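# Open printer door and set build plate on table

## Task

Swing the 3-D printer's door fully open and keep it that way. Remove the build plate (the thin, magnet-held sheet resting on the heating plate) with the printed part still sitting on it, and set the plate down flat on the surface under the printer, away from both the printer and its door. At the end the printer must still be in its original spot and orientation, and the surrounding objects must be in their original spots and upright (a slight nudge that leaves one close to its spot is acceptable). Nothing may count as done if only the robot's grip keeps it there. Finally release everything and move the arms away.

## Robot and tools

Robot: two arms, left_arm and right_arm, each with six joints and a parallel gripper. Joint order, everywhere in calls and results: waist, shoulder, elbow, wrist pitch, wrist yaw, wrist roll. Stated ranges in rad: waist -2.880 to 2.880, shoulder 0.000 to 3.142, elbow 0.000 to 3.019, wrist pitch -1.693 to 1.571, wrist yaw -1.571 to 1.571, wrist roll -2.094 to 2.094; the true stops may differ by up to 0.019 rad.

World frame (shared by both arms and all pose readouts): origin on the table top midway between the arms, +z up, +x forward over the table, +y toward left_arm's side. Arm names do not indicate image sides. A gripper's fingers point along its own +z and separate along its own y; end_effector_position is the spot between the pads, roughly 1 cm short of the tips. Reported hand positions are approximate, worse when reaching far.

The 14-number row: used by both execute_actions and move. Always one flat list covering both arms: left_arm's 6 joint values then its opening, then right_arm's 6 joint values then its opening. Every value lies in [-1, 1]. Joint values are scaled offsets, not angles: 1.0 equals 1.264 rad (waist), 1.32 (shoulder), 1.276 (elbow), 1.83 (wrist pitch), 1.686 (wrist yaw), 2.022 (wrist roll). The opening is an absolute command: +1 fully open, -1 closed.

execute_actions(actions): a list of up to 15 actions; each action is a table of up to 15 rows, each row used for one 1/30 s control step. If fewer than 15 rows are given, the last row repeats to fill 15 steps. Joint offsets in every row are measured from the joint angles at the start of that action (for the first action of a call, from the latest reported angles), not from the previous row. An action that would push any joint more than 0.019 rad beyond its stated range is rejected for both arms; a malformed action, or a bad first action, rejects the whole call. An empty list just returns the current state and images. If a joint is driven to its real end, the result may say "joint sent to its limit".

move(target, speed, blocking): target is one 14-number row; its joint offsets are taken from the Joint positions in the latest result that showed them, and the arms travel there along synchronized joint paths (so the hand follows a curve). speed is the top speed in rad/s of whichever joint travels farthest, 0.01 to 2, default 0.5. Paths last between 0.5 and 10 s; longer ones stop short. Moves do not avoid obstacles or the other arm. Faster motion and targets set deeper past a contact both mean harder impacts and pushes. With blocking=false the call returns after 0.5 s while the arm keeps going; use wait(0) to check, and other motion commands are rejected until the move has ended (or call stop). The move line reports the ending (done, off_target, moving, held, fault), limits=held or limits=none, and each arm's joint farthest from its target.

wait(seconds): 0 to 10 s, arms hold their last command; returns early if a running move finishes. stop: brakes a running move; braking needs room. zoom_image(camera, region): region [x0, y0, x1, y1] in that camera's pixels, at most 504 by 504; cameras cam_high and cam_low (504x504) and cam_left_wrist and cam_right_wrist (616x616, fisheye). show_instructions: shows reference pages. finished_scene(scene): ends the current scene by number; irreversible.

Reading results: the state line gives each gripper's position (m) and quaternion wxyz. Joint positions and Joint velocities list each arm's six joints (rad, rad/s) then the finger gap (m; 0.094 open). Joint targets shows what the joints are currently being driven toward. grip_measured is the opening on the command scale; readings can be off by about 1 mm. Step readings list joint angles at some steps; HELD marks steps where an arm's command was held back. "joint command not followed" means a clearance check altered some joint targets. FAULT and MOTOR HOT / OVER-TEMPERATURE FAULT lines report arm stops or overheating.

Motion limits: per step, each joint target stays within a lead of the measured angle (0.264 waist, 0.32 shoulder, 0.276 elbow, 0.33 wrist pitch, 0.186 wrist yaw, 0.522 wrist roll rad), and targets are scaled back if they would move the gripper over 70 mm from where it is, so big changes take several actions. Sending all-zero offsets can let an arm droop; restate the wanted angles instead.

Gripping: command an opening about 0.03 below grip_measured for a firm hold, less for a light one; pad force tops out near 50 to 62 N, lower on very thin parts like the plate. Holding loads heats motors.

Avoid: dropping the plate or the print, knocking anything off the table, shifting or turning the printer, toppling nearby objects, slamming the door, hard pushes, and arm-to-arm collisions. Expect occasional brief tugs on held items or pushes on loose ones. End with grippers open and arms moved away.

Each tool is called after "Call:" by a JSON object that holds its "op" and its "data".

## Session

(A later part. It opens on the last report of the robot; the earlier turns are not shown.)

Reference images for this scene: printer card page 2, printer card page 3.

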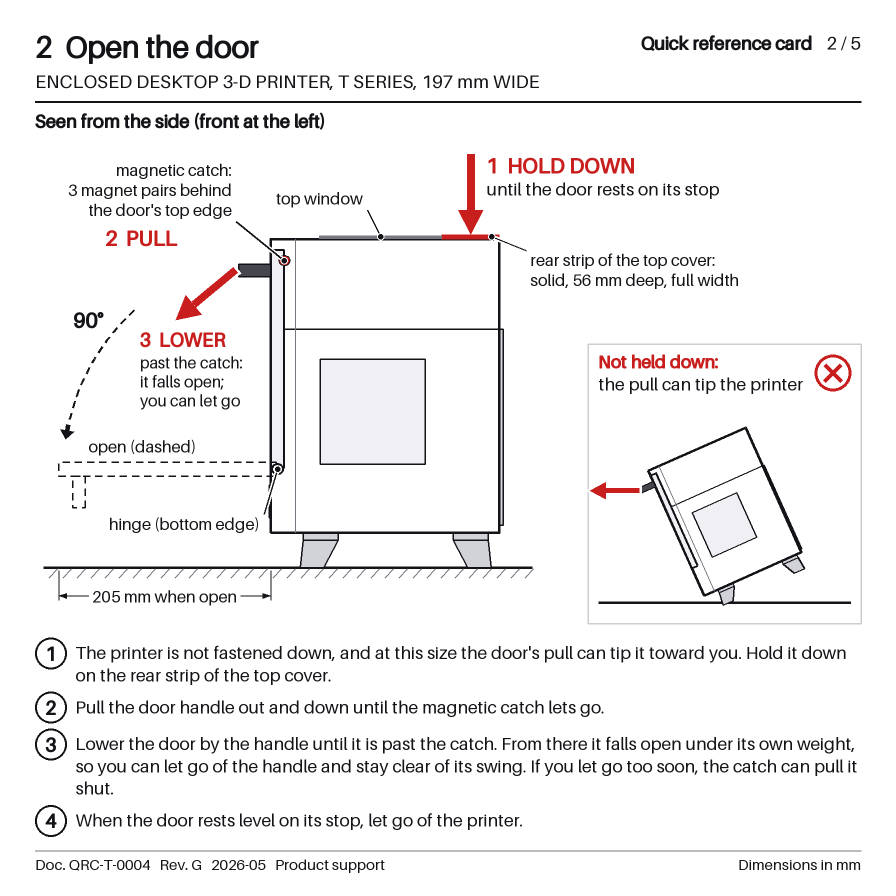

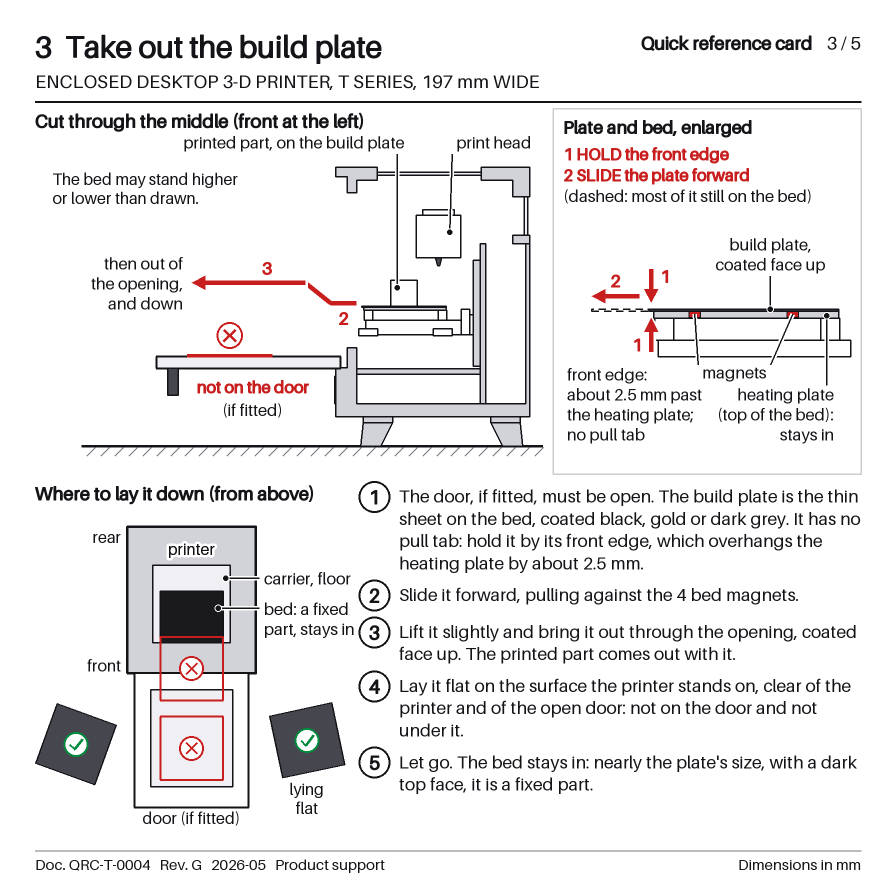

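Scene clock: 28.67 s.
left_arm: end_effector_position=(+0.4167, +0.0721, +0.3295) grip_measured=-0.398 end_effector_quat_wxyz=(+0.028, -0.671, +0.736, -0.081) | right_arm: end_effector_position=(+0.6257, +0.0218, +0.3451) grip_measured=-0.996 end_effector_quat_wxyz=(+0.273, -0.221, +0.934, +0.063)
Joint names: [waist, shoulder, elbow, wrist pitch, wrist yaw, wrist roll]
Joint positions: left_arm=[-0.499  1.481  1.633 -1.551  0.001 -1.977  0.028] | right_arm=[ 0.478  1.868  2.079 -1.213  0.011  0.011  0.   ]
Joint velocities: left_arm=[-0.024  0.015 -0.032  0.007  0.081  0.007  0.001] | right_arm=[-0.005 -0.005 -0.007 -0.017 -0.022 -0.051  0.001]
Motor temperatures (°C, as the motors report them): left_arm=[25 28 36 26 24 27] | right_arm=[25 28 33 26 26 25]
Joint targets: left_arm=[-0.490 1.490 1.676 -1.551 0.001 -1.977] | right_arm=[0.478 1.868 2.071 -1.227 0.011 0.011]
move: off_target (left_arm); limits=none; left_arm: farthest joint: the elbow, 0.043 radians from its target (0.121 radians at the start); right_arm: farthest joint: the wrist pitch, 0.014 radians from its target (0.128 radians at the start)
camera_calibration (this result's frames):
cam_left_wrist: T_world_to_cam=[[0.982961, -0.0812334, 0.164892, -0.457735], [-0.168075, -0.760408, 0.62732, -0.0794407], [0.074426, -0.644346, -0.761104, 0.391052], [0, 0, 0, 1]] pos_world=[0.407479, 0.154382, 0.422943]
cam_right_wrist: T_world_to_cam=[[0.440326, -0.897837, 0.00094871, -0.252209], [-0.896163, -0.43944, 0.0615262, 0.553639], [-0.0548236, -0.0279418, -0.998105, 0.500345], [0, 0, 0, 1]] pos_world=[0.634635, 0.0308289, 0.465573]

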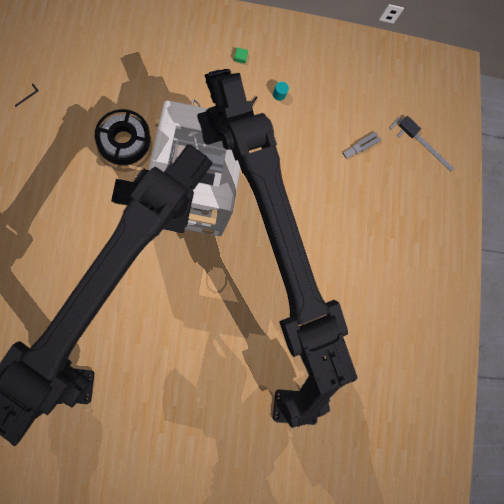

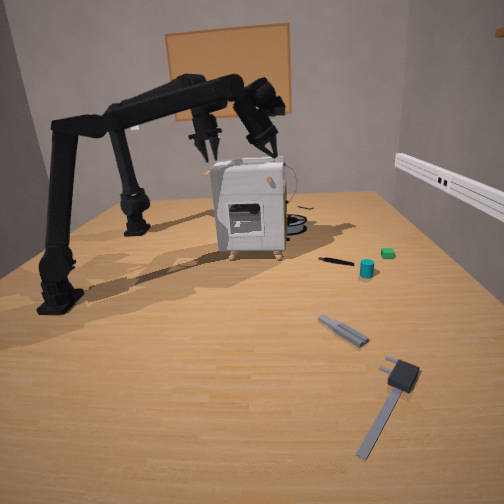

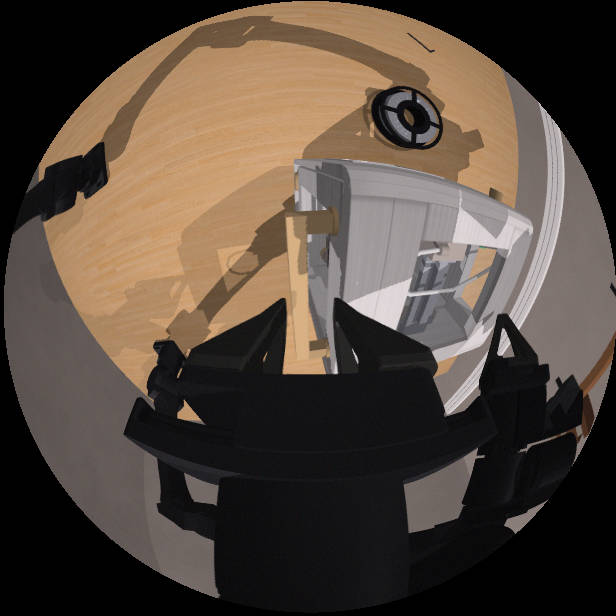

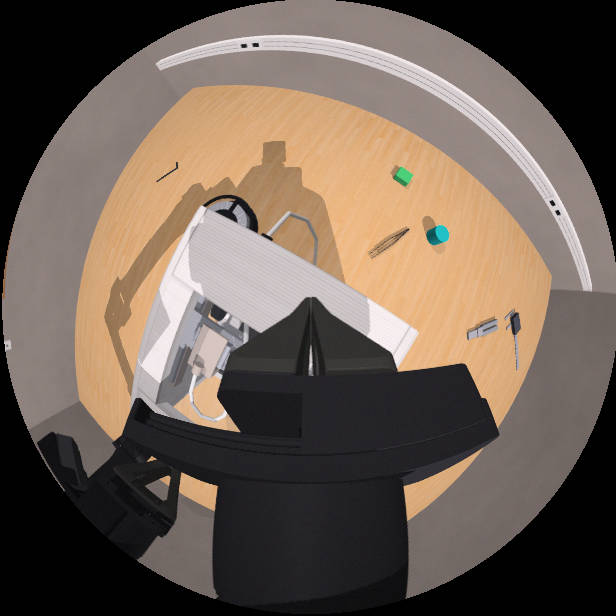

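Call:
{"op": "move", "data": {"target": [-0.008,-0.03,-0.12,0.08,0,0,-0.4,0,0.09,0,0,0,0,-1], "speed": 0.15}}

Scene clock: 33.90 s.
left_arm: end_effector_position=(+0.4127, +0.0743, +0.2869) grip_measured=-0.398 end_effector_quat_wxyz=(+0.031, -0.671, +0.736, -0.089) | right_arm: end_effector_position=(+0.6289, +0.0234, +0.3339) grip_measured=-0.996 end_effector_quat_wxyz=(+0.266, -0.221, +0.936, +0.061)
Joint names: [waist, shoulder, elbow, wrist pitch, wrist yaw, wrist roll]
Joint positions: left_arm=[-0.499  1.447  1.483 -1.418  0.001 -1.977  0.028] | right_arm=[ 0.478  1.885  2.079 -1.213  0.012  0.011  0.   ]
Joint velocities: left_arm=[-0.005  0.005  0.007 -0.002 -0.051  0.007  0.001] | right_arm=[-0.005 -0.024 -0.027  0.012 -0.007 -0.051  0.001]
Motor temperatures (°C, as the motors report them): left_arm=[25 28 36 26 24 27] | right_arm=[25 28 33 26 26 25]
Joint targets: left_arm=[-0.509 1.441 1.480 -1.405 0.001 -1.977] | right_arm=[0.478 1.985 2.079 -1.213 0.012 0.011]
move: off_target (right_arm); limits=none; left_arm: farthest joint: the wrist pitch, 0.013 radians from its target (0.147 radians at the start); right_arm: farthest joint: the shoulder, 0.102 radians from its target (0.118 radians at the start)
camera_calibration (this result's frames):
cam_left_wrist: T_world_to_cam=[[0.980298, -0.0797818, 0.180692, -0.450108], [-0.177768, -0.755122, 0.631022, -0.049219], [0.0861007, -0.650712, -0.754428, 0.354146], [0, 0, 0, 1]] pos_world=[0.401999, 0.15737, 0.379567]
cam_right_wrist: T_world_to_cam=[[0.440162, -0.897917, 0.00162428, -0.252304], [-0.895299, -0.438739, 0.0771176, 0.552136], [-0.0685326, -0.0353985, -0.997021, 0.49791], [0, 0, 0, 1]] pos_world=[0.639505, 0.0333212, 0.454257]

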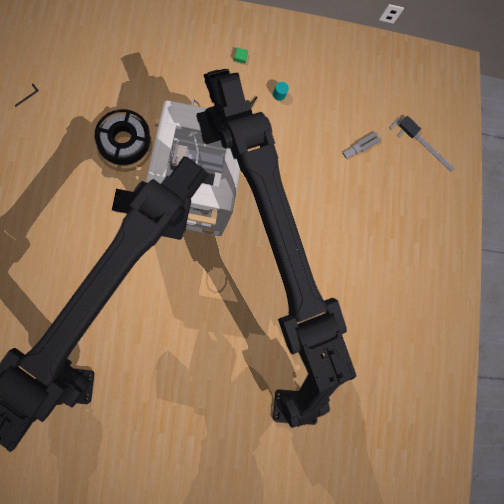

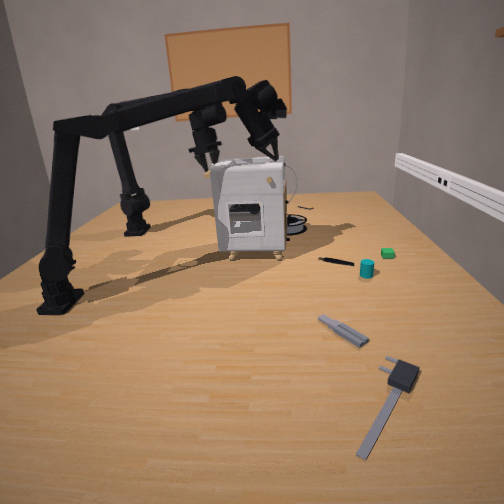

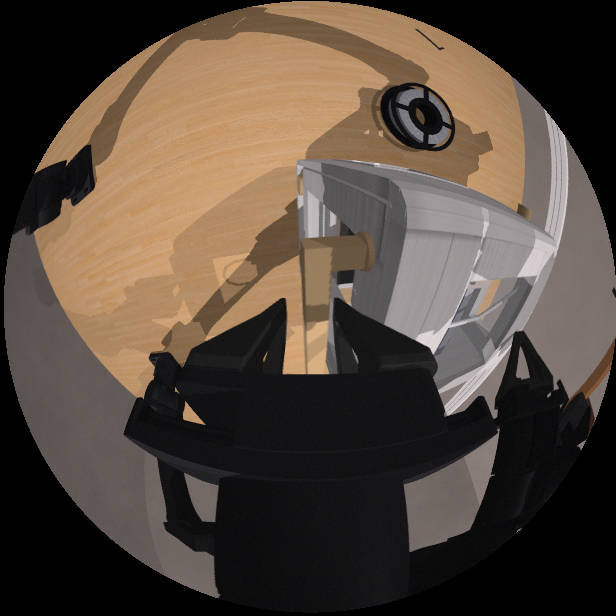

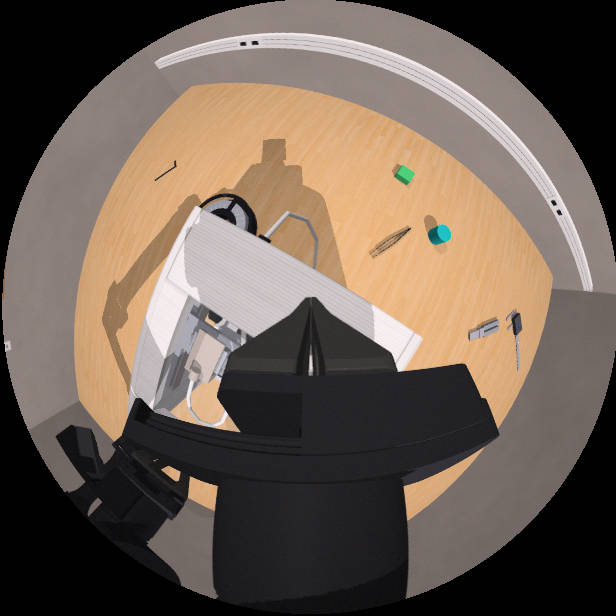

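Call:
{"op": "execute_actions", "data": {"actions": [[[-0.01,-0.035,-0.04,0.025,0,0,-0.55,0,0.076,0.01,0,0,0,-1]],[[-0.01,-0.035,-0.04,0.025,0,0,-0.55,0,0.076,0.01,0,0,0,-1]],[[-0.01,-0.035,-0.04,0.025,0,0,-0.55,0,0.076,0.01,0,0,0,-1]]]}}

Scene clock: 37.97 s.
left_arm: end_effector_position=(+0.4111, +0.0773, +0.2918) grip_measured=-0.548 end_effector_quat_wxyz=(+0.060, -0.664, +0.728, -0.159) | right_arm: end_effector_position=(+0.6324, +0.0251, +0.3344) grip_measured=-0.996 end_effector_quat_wxyz=(+0.268, -0.221, +0.936, +0.061)
Joint names: [waist, shoulder, elbow, wrist pitch, wrist yaw, wrist roll]
Joint positions: left_arm=[-0.499  1.345  1.368 -1.252 -0.01  -1.977  0.021] | right_arm=[ 0.478  1.894  2.093 -1.212  0.012  0.011  0.   ]
Joint velocities: left_arm=[-0.005  0.005 -0.017  0.012  0.037 -0.037 -0.001] | right_arm=[ 0.005  0.005 -0.007 -0.002  0.066  0.022  0.   ]
Motor temperatures (°C, as the motors report them): left_arm=[25 29 36 26 24 27] | right_arm=[25 28 33 26 26 25]
Joint targets: left_arm=[-0.512 1.334 1.354 -1.261 -0.007 -1.977] | right_arm=[0.478 1.991 2.101 -1.212 0.012 0.011]
Step readings (joint positions; steps 1 to 15: 1st action; 16 to 30: 2nd action; 31 to 45: 3rd action):
0: left_arm=[-0.499 1.447 1.483 -1.418 0.001 -1.977] | right_arm=[0.478 1.885 2.079 -1.213 0.012 0.011]
1: left_arm=[-0.499 1.443 1.476 -1.409 0.001 -1.977] | right_arm=[0.478 1.885 2.080 -1.213 0.012 0.011]
2: left_arm=[-0.499 1.435 1.462 -1.395 0.001 -1.977] | right_arm=[0.478 1.886 2.080 -1.213 0.012 0.011]
4: left_arm=[-0.499 1.421 1.447 -1.371 -0.001 -1.977] | right_arm=[0.478 1.888 2.083 -1.212 0.012 0.011]
8: left_arm=[-0.499 1.414 1.443 -1.363 -0.003 -1.977] | right_arm=[0.478 1.888 2.084 -1.212 0.012 0.011]
15: left_arm=[-0.499 1.414 1.443 -1.363 -0.003 -1.977] | right_arm=[0.478 1.888 2.084 -1.212 0.012 0.011]
16: left_arm=[-0.499 1.411 1.437 -1.353 -0.003 -1.977] | right_arm=[0.478 1.888 2.084 -1.212 0.012 0.011]
17: left_arm=[-0.499 1.402 1.424 -1.337 -0.004 -1.977] | right_arm=[0.478 1.889 2.085 -1.212 0.012 0.011]
19: left_arm=[-0.499 1.388 1.410 -1.314 -0.005 -1.977] | right_arm=[0.478 1.891 2.087 -1.212 0.012 0.011]
23: left_arm=[-0.499 1.380 1.405 -1.307 -0.006 -1.977] | right_arm=[0.478 1.891 2.088 -1.212 0.012 0.011]
30: left_arm=[-0.499 1.380 1.405 -1.307 -0.007 -1.977] | right_arm=[0.478 1.891 2.088 -1.212 0.012 0.011]
31: left_arm=[-0.499 1.377 1.399 -1.297 -0.007 -1.977] | right_arm=[0.478 1.892 2.088 -1.212 0.012 0.011]
32: left_arm=[-0.499 1.369 1.387 -1.280 -0.007 -1.977] | right_arm=[0.478 1.892 2.090 -1.212 0.012 0.011]
34: left_arm=[-0.499 1.355 1.372 -1.258 -0.009 -1.977] | right_arm=[0.478 1.894 2.092 -1.212 0.012 0.011]
38: left_arm=[-0.499 1.345 1.368 -1.252 -0.010 -1.977] | right_arm=[0.478 1.894 2.093 -1.212 0.012 0.011]
45: Joint positions above
camera_calibration (this result's frames):
cam_left_wrist: T_world_to_cam=[[0.945707, -0.0610478, 0.319235, -0.476807], [-0.264663, -0.714761, 0.647356, -0.0224725], [0.188658, -0.696699, -0.692112, 0.303077], [0, 0, 0, 1]] pos_world=[0.387794, 0.165983, 0.376525]
cam_right_wrist: T_world_to_cam=[[0.440155, -0.89792, 0.0015207, -0.252178], [-0.895603, -0.438897, 0.072554, 0.557685], [-0.0644802, -0.033297, -0.997363, 0.496122], [0, 0, 0, 1]] pos_world=[0.642452, 0.0348498, 0.454735]

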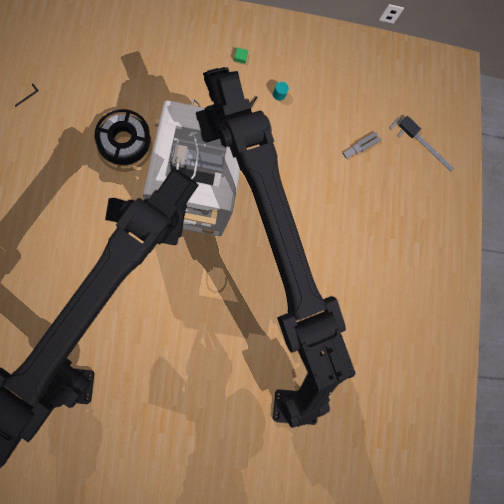

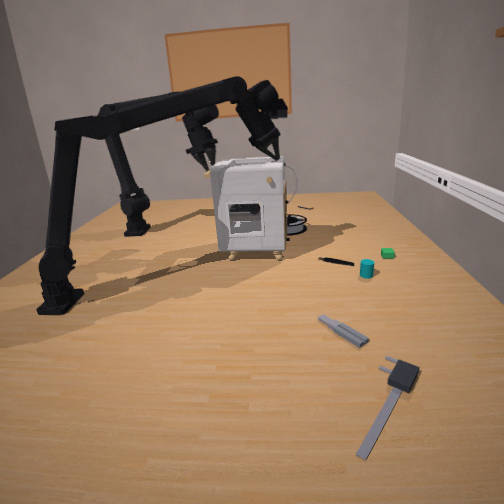

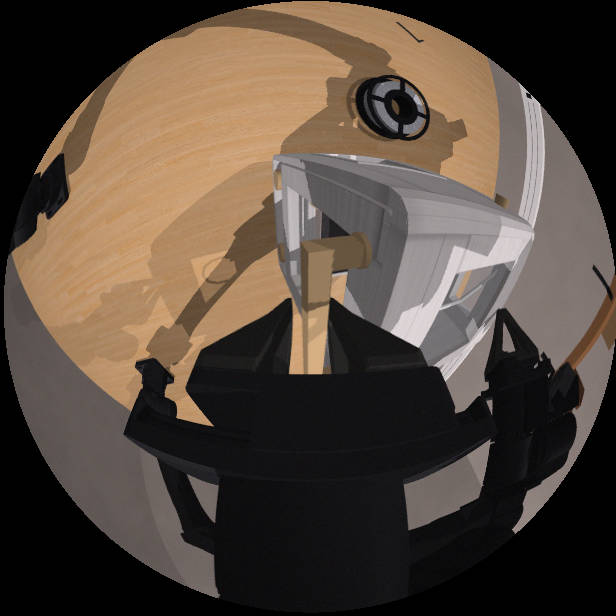

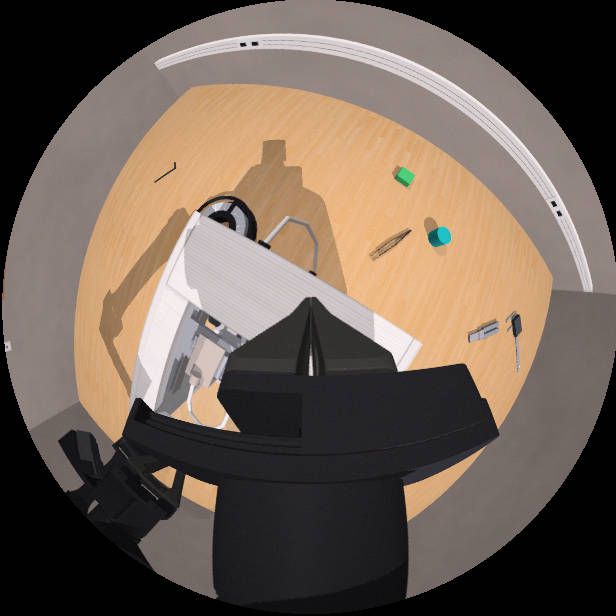

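Call:
{"op": "execute_actions", "data": {"actions": [[[-0.004,-0.004,-0.008,-0.01,0,0,-0.55,0,0.076,0,0,0,0,-1],[-0.008,-0.008,-0.016,-0.02,0,0,-0.55,0,0.076,0,0,0,0,-1],[-0.012,-0.012,-0.024,-0.03,0,0,-0.55,0,0.076,0,0,0,0,-1],[-0.016,-0.016,-0.03,-0.04,0,0,-0.55,0,0.076,0,0,0,0,-1],[-0.02,-0.02,-0.035,-0.045,0,0,-0.55,0,0.076,0,0,0,0,-1],[-0.023,-0.024,-0.04,-0.05,0,0,-0.55,0,0.076,0,0,0,0,-1],[-0.026,-0.028,-0.044,-0.055,0,0,-0.55,0,0.076,0,0,0,0,-1],[-0.029,-0.033,-0.047,-0.06,0,0,-0.55,0,0.076,0,0,0,0,-1],[-0.032,-0.038,-0.05,-0.066,0,0,-0.55,0,0.076,0,0,0,0,-1]]]}}

Scene clock: 40.30 s.
left_arm: end_effector_position=(+0.3960, +0.0828, +0.2909) grip_measured=-0.548 end_effector_quat_wxyz=(+0.061, -0.663, +0.732, -0.147) | right_arm: end_effector_position=(+0.6328, +0.0258, +0.3341) grip_measured=-0.996 end_effector_quat_wxyz=(+0.268, -0.221, +0.935, +0.062)
Joint names: [waist, shoulder, elbow, wrist pitch, wrist yaw, wrist roll]
Joint positions: left_arm=[-0.508  1.318  1.345 -1.28  -0.02  -1.977  0.021] | right_arm=[ 0.478  1.895  2.093 -1.21   0.01   0.011  0.   ]
Joint velocities: left_arm=[-0.024 -0.093 -0.061 -0.105  0.007 -0.066  0.001] | right_arm=[-0.015 -0.005 -0.007 -0.007 -0.051  0.037  0.   ]
Motor temperatures (°C, as the motors report them): left_arm=[25 29 36 26 24 27] | right_arm=[25 28 33 26 26 25]
Joint targets: left_arm=[-0.540 1.295 1.304 -1.372 -0.010 -1.977] | right_arm=[0.478 1.994 2.093 -1.212 0.012 0.011]
Step readings (joint positions):
0: left_arm=[-0.499 1.345 1.368 -1.252 -0.010 -1.977] | right_arm=[0.478 1.894 2.093 -1.212 0.012 0.011]
1: left_arm=[-0.499 1.345 1.368 -1.252 -0.011 -1.977] | right_arm=[0.478 1.895 2.093 -1.212 0.012 0.011]
2: left_arm=[-0.499 1.345 1.367 -1.252 -0.011 -1.977] | right_arm=[0.478 1.895 2.093 -1.212 0.012 0.011]
4: left_arm=[-0.500 1.343 1.365 -1.254 -0.011 -1.977] | right_arm=[0.478 1.895 2.093 -1.212 0.012 0.011]
8: left_arm=[-0.503 1.340 1.360 -1.254 -0.017 -1.977] | right_arm=[0.478 1.895 2.093 -1.212 0.011 0.011]
15: Joint positions above
camera_calibration (this result's frames):
cam_left_wrist: T_world_to_cam=[[0.950397, -0.072824, 0.302393, -0.457901], [-0.258359, -0.726172, 0.637122, -0.0204952], [0.173192, -0.683645, -0.708967, 0.319088], [0, 0, 0, 1]] pos_world=[0.374629, 0.169914, 0.377747]
cam_right_wrist: T_world_to_cam=[[0.441242, -0.897388, -0.000454687, -0.251811], [-0.895104, -0.440155, 0.0710751, 0.558537], [-0.0639821, -0.0309544, -0.997471, 0.495597], [0, 0, 0, 1]] pos_world=[0.642768, 0.0352116, 0.454531]

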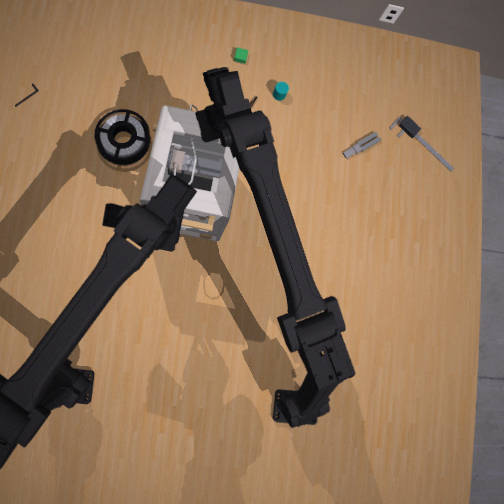

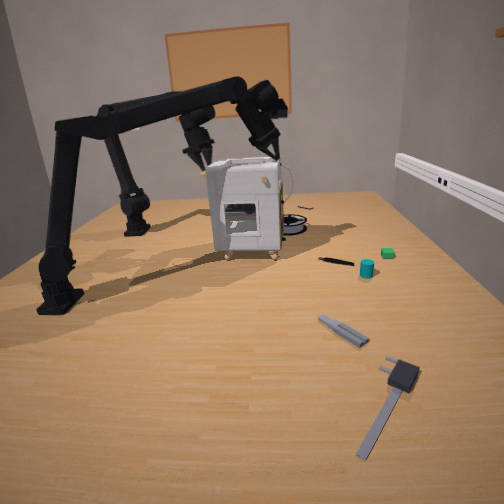

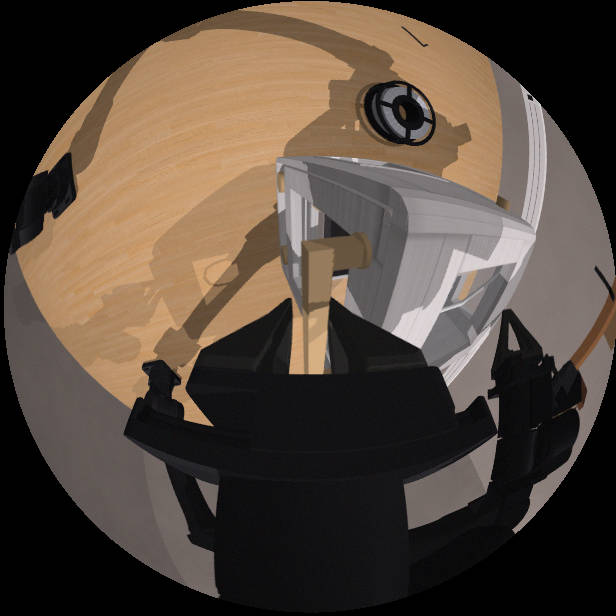

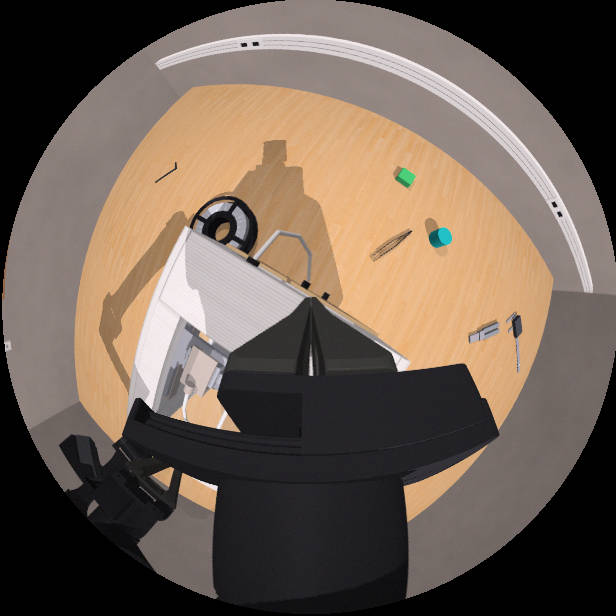

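Sliding again; stop.

Call:
{"op": "execute_actions", "data": {"actions": [[[0,0,0,0,0,0,-0.4,0,0,0,0,0,0,-1]]]}}

Call:
{"op": "show_instructions", "data": {}}

Scene clock: 41.27 s.
left_arm: end_effector_position=(+0.3936, +0.0835, +0.2913) grip_measured=-0.402 end_effector_quat_wxyz=(+0.060, -0.663, +0.732, -0.145) | right_arm: end_effector_position=(+0.6325, +0.0258, +0.3368) grip_measured=-0.996 end_effector_quat_wxyz=(+0.271, -0.221, +0.935, +0.063)
Joint names: [waist, shoulder, elbow, wrist pitch, wrist yaw, wrist roll]
Joint positions: left_arm=[-0.51   1.313  1.342 -1.284 -0.021 -1.977  0.028] | right_arm=[ 0.478  1.892  2.093 -1.208  0.009  0.011  0.   ]
Joint velocities: left_arm=[-0.005  0.005  0.007 -0.027 -0.051 -0.007  0.   ] | right_arm=[-0.005 -0.015 -0.012  0.002 -0.066 -0.081  0.   ]
Motor temperatures (°C, as the motors report them): left_arm=[25 29 36 26 24 27] | right_arm=[25 28 33 26 26 25]
Joint targets: left_arm=[-0.508 1.318 1.345 -1.280 -0.020 -1.977] | right_arm=[0.478 1.895 2.093 -1.210 0.009 0.011]
Step readings (joint positions):
0: left_arm=[-0.510 1.314 1.342 -1.288 -0.020 -1.977] | right_arm=[0.478 1.895 2.093 -1.209 0.009 0.011]
1: left_arm=[-0.510 1.314 1.342 -1.284 -0.021 -1.977] | right_arm=[0.478 1.892 2.093 -1.208 0.009 0.011]
2: left_arm=[-0.510 1.313 1.342 -1.284 -0.021 -1.977] | right_arm=[0.478 1.892 2.093 -1.208 0.009 0.011]
4: left_arm=[-0.510 1.313 1.342 -1.284 -0.021 -1.977] | right_arm=[0.478 1.892 2.093 -1.208 0.009 0.011]
8: left_arm=[-0.510 1.313 1.342 -1.284 -0.021 -1.977] | right_arm=[0.478 1.892 2.093 -1.208 0.009 0.011]
15: Joint positions above
camera_calibration (this result's frames):
cam_left_wrist: T_world_to_cam=[[0.950843, -0.0745933, 0.300556, -0.455145], [-0.258221, -0.726721, 0.636552, -0.0207549], [0.170938, -0.682871, -0.710259, 0.321446], [0, 0, 0, 1]] pos_world=[0.372465, 0.170472, 0.378318]
cam_right_wrist: T_world_to_cam=[[0.441611, -0.897206, -0.0012219, -0.251663], [-0.895252, -0.440738, 0.0653812, 0.560145], [-0.059199, -0.0277791, -0.99786, 0.495264], [0, 0, 0, 1]] pos_world=[0.641927, 0.0348415, 0.457273]

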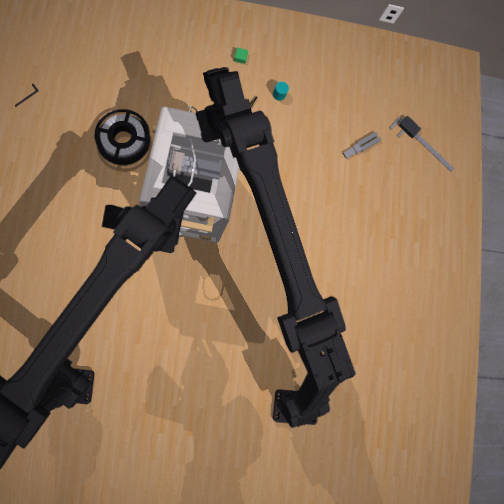

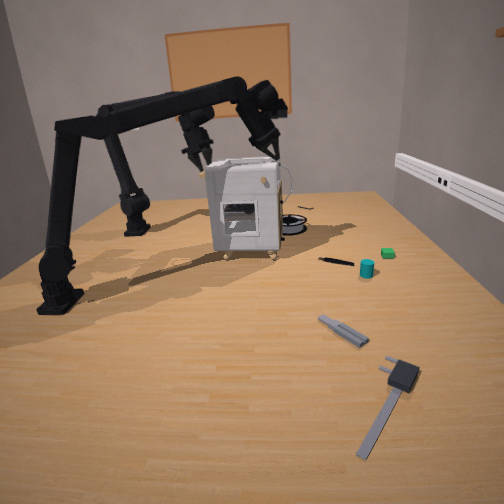

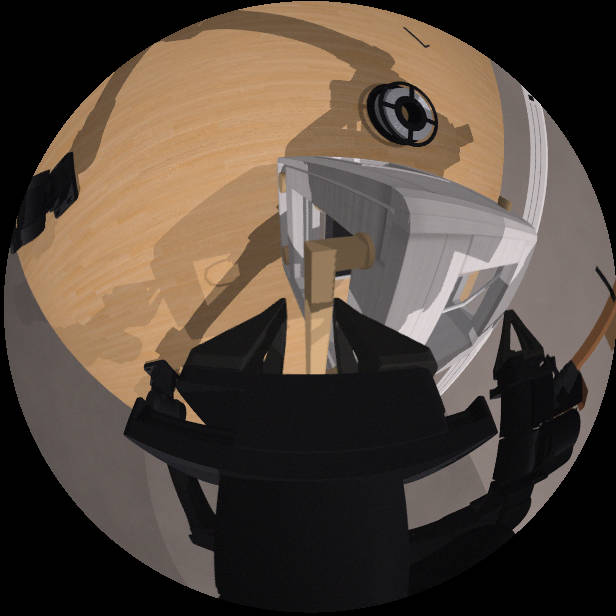

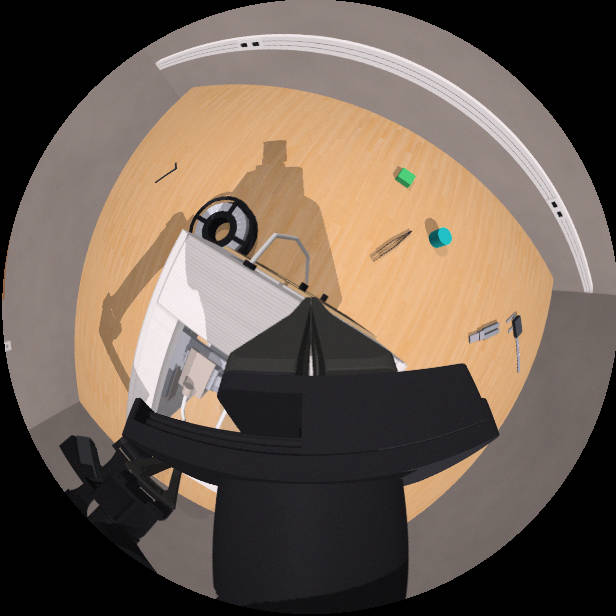

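Reference images for this scene: printer card page 2, printer card page 3.

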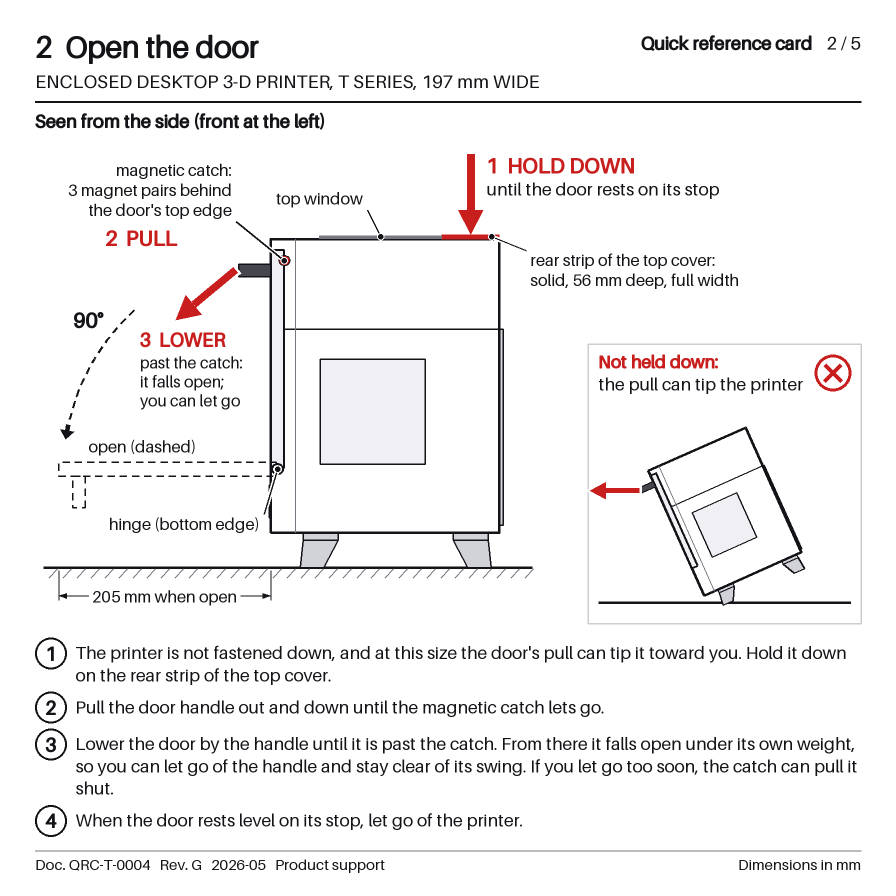

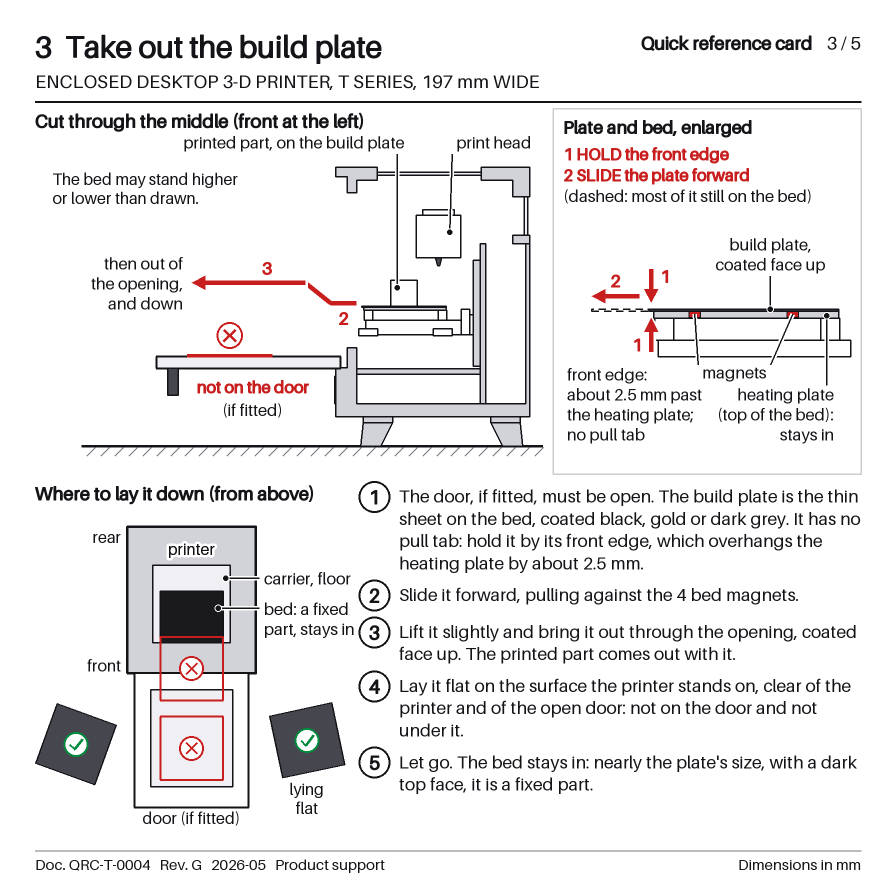

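Call:
{"op": "zoom_image", "data": {"camera": "cam_low", "region": [180,130,320,270]}}

Region (180, 130, 320, 270) of cam_low's 504x504 image, scaled by 3.600, with more detail than that image has.

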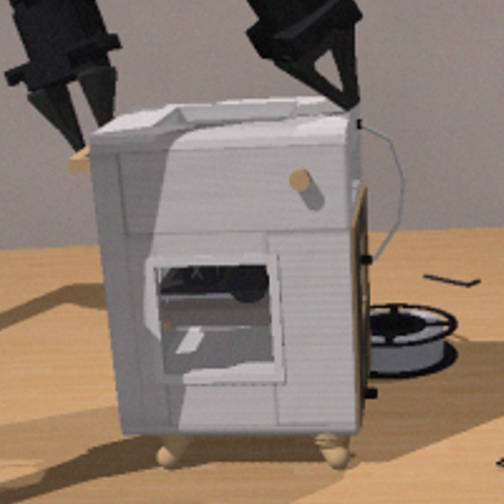

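Call:
{"op": "move", "data": {"target": [0,0,0,0,0,0,-0.4,0,-0.675,-1,0.675,0,0,-1], "speed": 0.5}}

Scene clock: 50.87 s.
left_arm: end_effector_position=(+0.3936, +0.0835, +0.2913) grip_measured=-0.402 end_effector_quat_wxyz=(+0.060, -0.663, +0.732, -0.145) | right_arm: end_effector_position=(+0.4407, -0.0737, +0.3694) grip_measured=-0.996 end_effector_quat_wxyz=(+0.619, -0.176, +0.751, +0.151)
Joint names: [waist, shoulder, elbow, wrist pitch, wrist yaw, wrist roll]
Joint positions: left_arm=[-0.51   1.313  1.342 -1.284 -0.021 -1.977  0.028] | right_arm=[ 0.478  1.012  0.823 -0.001  0.009  0.011  0.   ]
Joint velocities: left_arm=[ 0.005 -0.005  0.022  0.002 -0.007 -0.037 -0.001] | right_arm=[-0.005 -0.015 -0.002 -0.002  0.007  0.022  0.   ]
Motor temperatures (°C, as the motors report them): left_arm=[25 29 36 26 24 27] | right_arm=[25 29 33 26 26 25]
Joint targets: left_arm=[-0.510 1.313 1.342 -1.284 -0.021 -1.977] | right_arm=[0.478 1.001 0.817 0.027 0.009 0.011]
move: off_target (right_arm); limits=none; left_arm: farthest joint: the waist, 0.000 radians from its target (0.000 radians at the start); right_arm: farthest joint: the wrist pitch, 0.028 radians from its target (1.235 radians at the start)
camera_calibration (this result's frames):
cam_left_wrist: T_world_to_cam=[[0.950843, -0.0745933, 0.300556, -0.455145], [-0.258221, -0.726721, 0.636552, -0.0207549], [0.170938, -0.682871, -0.710259, 0.321446], [0, 0, 0, 1]] pos_world=[0.372465, 0.170472, 0.378318]
cam_right_wrist: T_world_to_cam=[[0.44829, -0.893742, -0.016157, -0.253334], [-0.657999, -0.317702, -0.682717, 0.523342], [0.60504, 0.316686, -0.730504, 0.147567], [0, 0, 0, 1]] pos_world=[0.368641, -0.106881, 0.460999]

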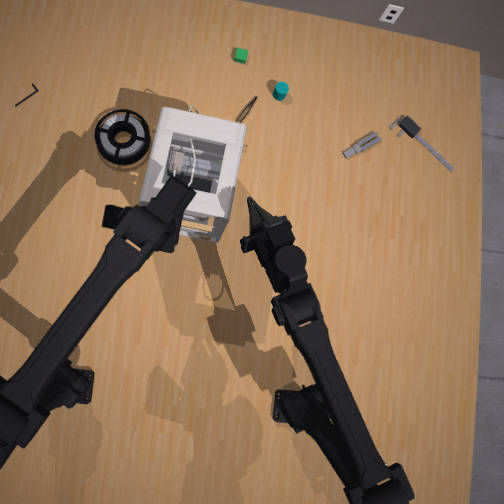

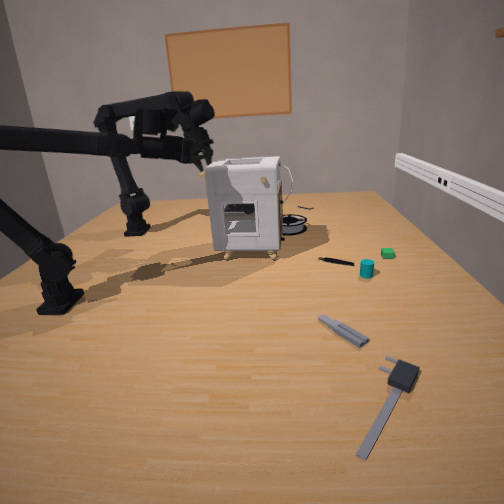

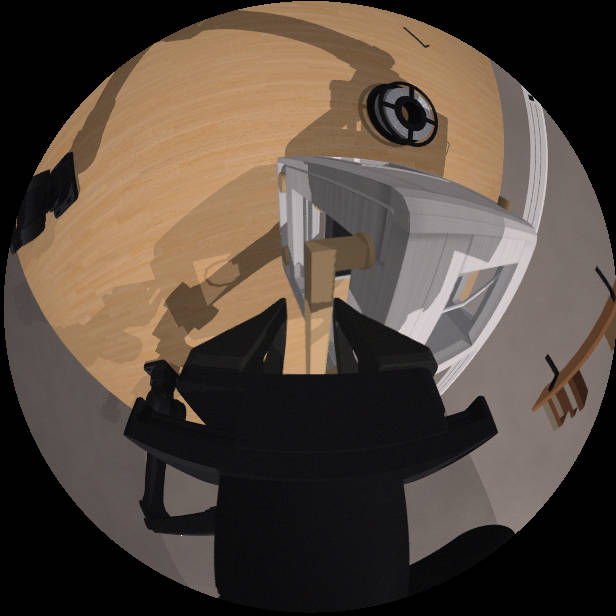

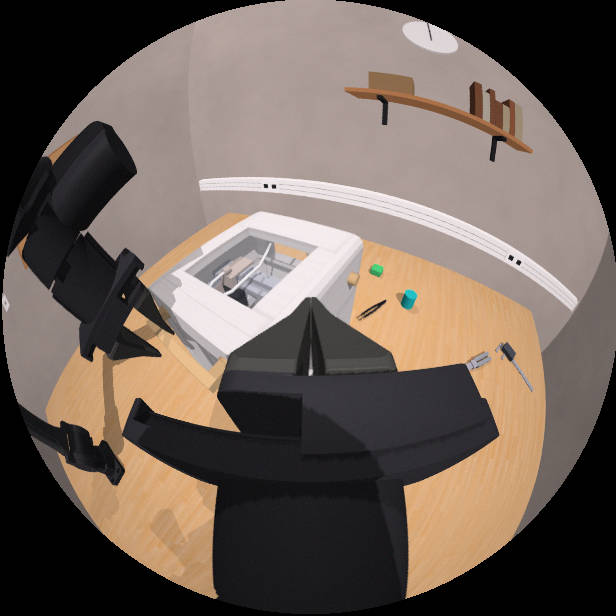

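Call:
{"op": "move", "data": {"target": [0,0,0,0,0,0,-0.4,0.128,-0.02,-0.07,0.015,0,0,-1], "speed": 0.2}}

Call:
{"op": "zoom_image", "data": {"camera": "cam_right_wrist", "region": [160,180,420,400]}}

Scene clock: 53.47 s.
left_arm: end_effector_position=(+0.3936, +0.0835, +0.2913) grip_measured=-0.402 end_effector_quat_wxyz=(+0.060, -0.663, +0.732, -0.145) | right_arm: end_effector_position=(+0.3909, -0.0166, +0.3222) grip_measured=-0.996 end_effector_quat_wxyz=(+0.577, -0.240, +0.757, +0.188)
Joint names: [waist, shoulder, elbow, wrist pitch, wrist yaw, wrist roll]
Joint positions: left_arm=[-0.51   1.313  1.342 -1.284 -0.021 -1.977  0.028] | right_arm=[ 0.631  1.007  0.742 -0.001  0.009  0.011  0.   ]
Joint velocities: left_arm=[-0.005 -0.005  0.022  0.007  0.022  0.037 -0.   ] | right_arm=[-0.015 -0.015 -0.017 -0.007 -0.051 -0.051  0.   ]
Motor temperatures (°C, as the motors report them): left_arm=[25 29 36 26 24 27] | right_arm=[25 28 33 26 26 25]
Joint targets: left_arm=[-0.510 1.313 1.342 -1.284 -0.021 -1.977] | right_arm=[0.640 0.986 0.734 0.027 0.009 0.011]
move: off_target (right_arm); limits=none; left_arm: farthest joint: the waist, 0.000 radians from its target (0.000 radians at the start); right_arm: farthest joint: the wrist pitch, 0.027 radians from its target (0.027 radians at the start)
camera_calibration (this result's frames):
cam_left_wrist: T_world_to_cam=[[0.950843, -0.0745933, 0.300556, -0.455145], [-0.258221, -0.726721, 0.636552, -0.0207549], [0.170938, -0.682871, -0.710259, 0.321446], [0, 0, 0, 1]] pos_world=[0.372465, 0.170472, 0.378318]
cam_right_wrist: T_world_to_cam=[[0.578282, -0.815698, -0.0150875, -0.230625], [-0.642003, -0.443576, -0.625358, 0.449618], [0.50341, 0.371319, -0.780192, 0.181829], [0, 0, 0, 1]] pos_world=[0.330488, -0.0561977, 0.419554]

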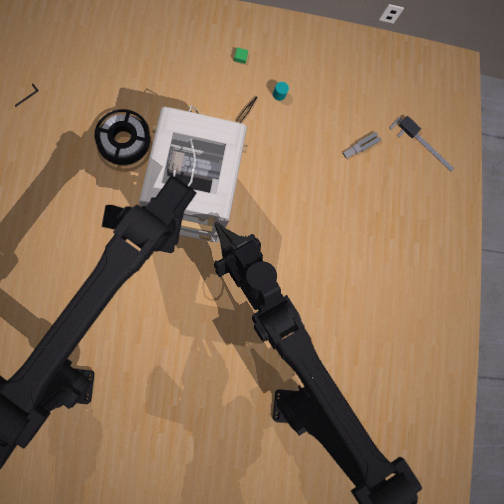

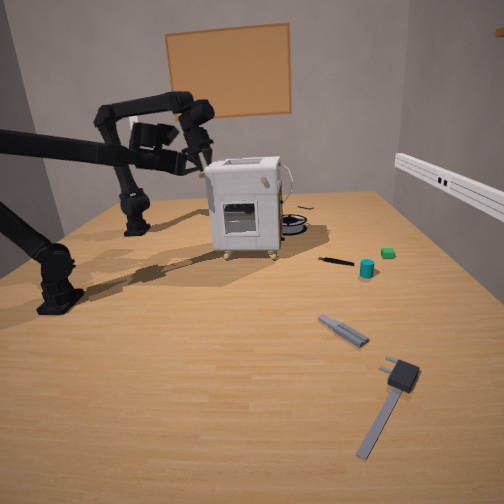

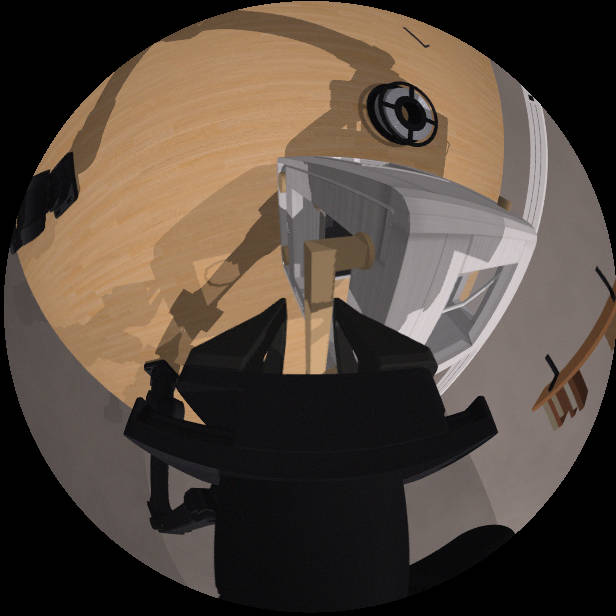

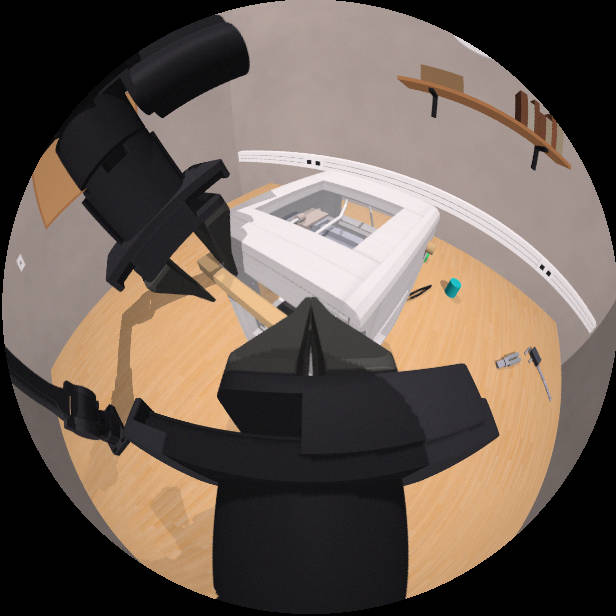

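Region (160, 180, 420, 400) of cam_right_wrist's 616x616 image, scaled by 1.938, with more detail than that image has; it fills the top 426 rows of this view, and the rest is white.

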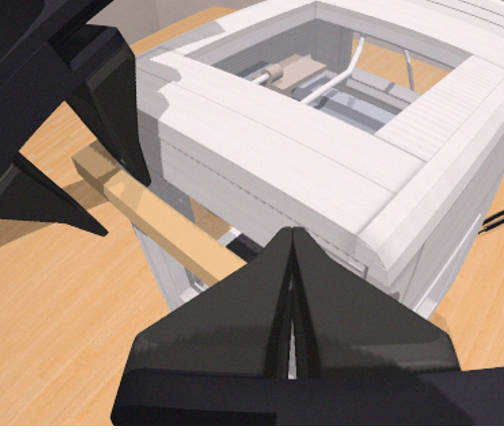

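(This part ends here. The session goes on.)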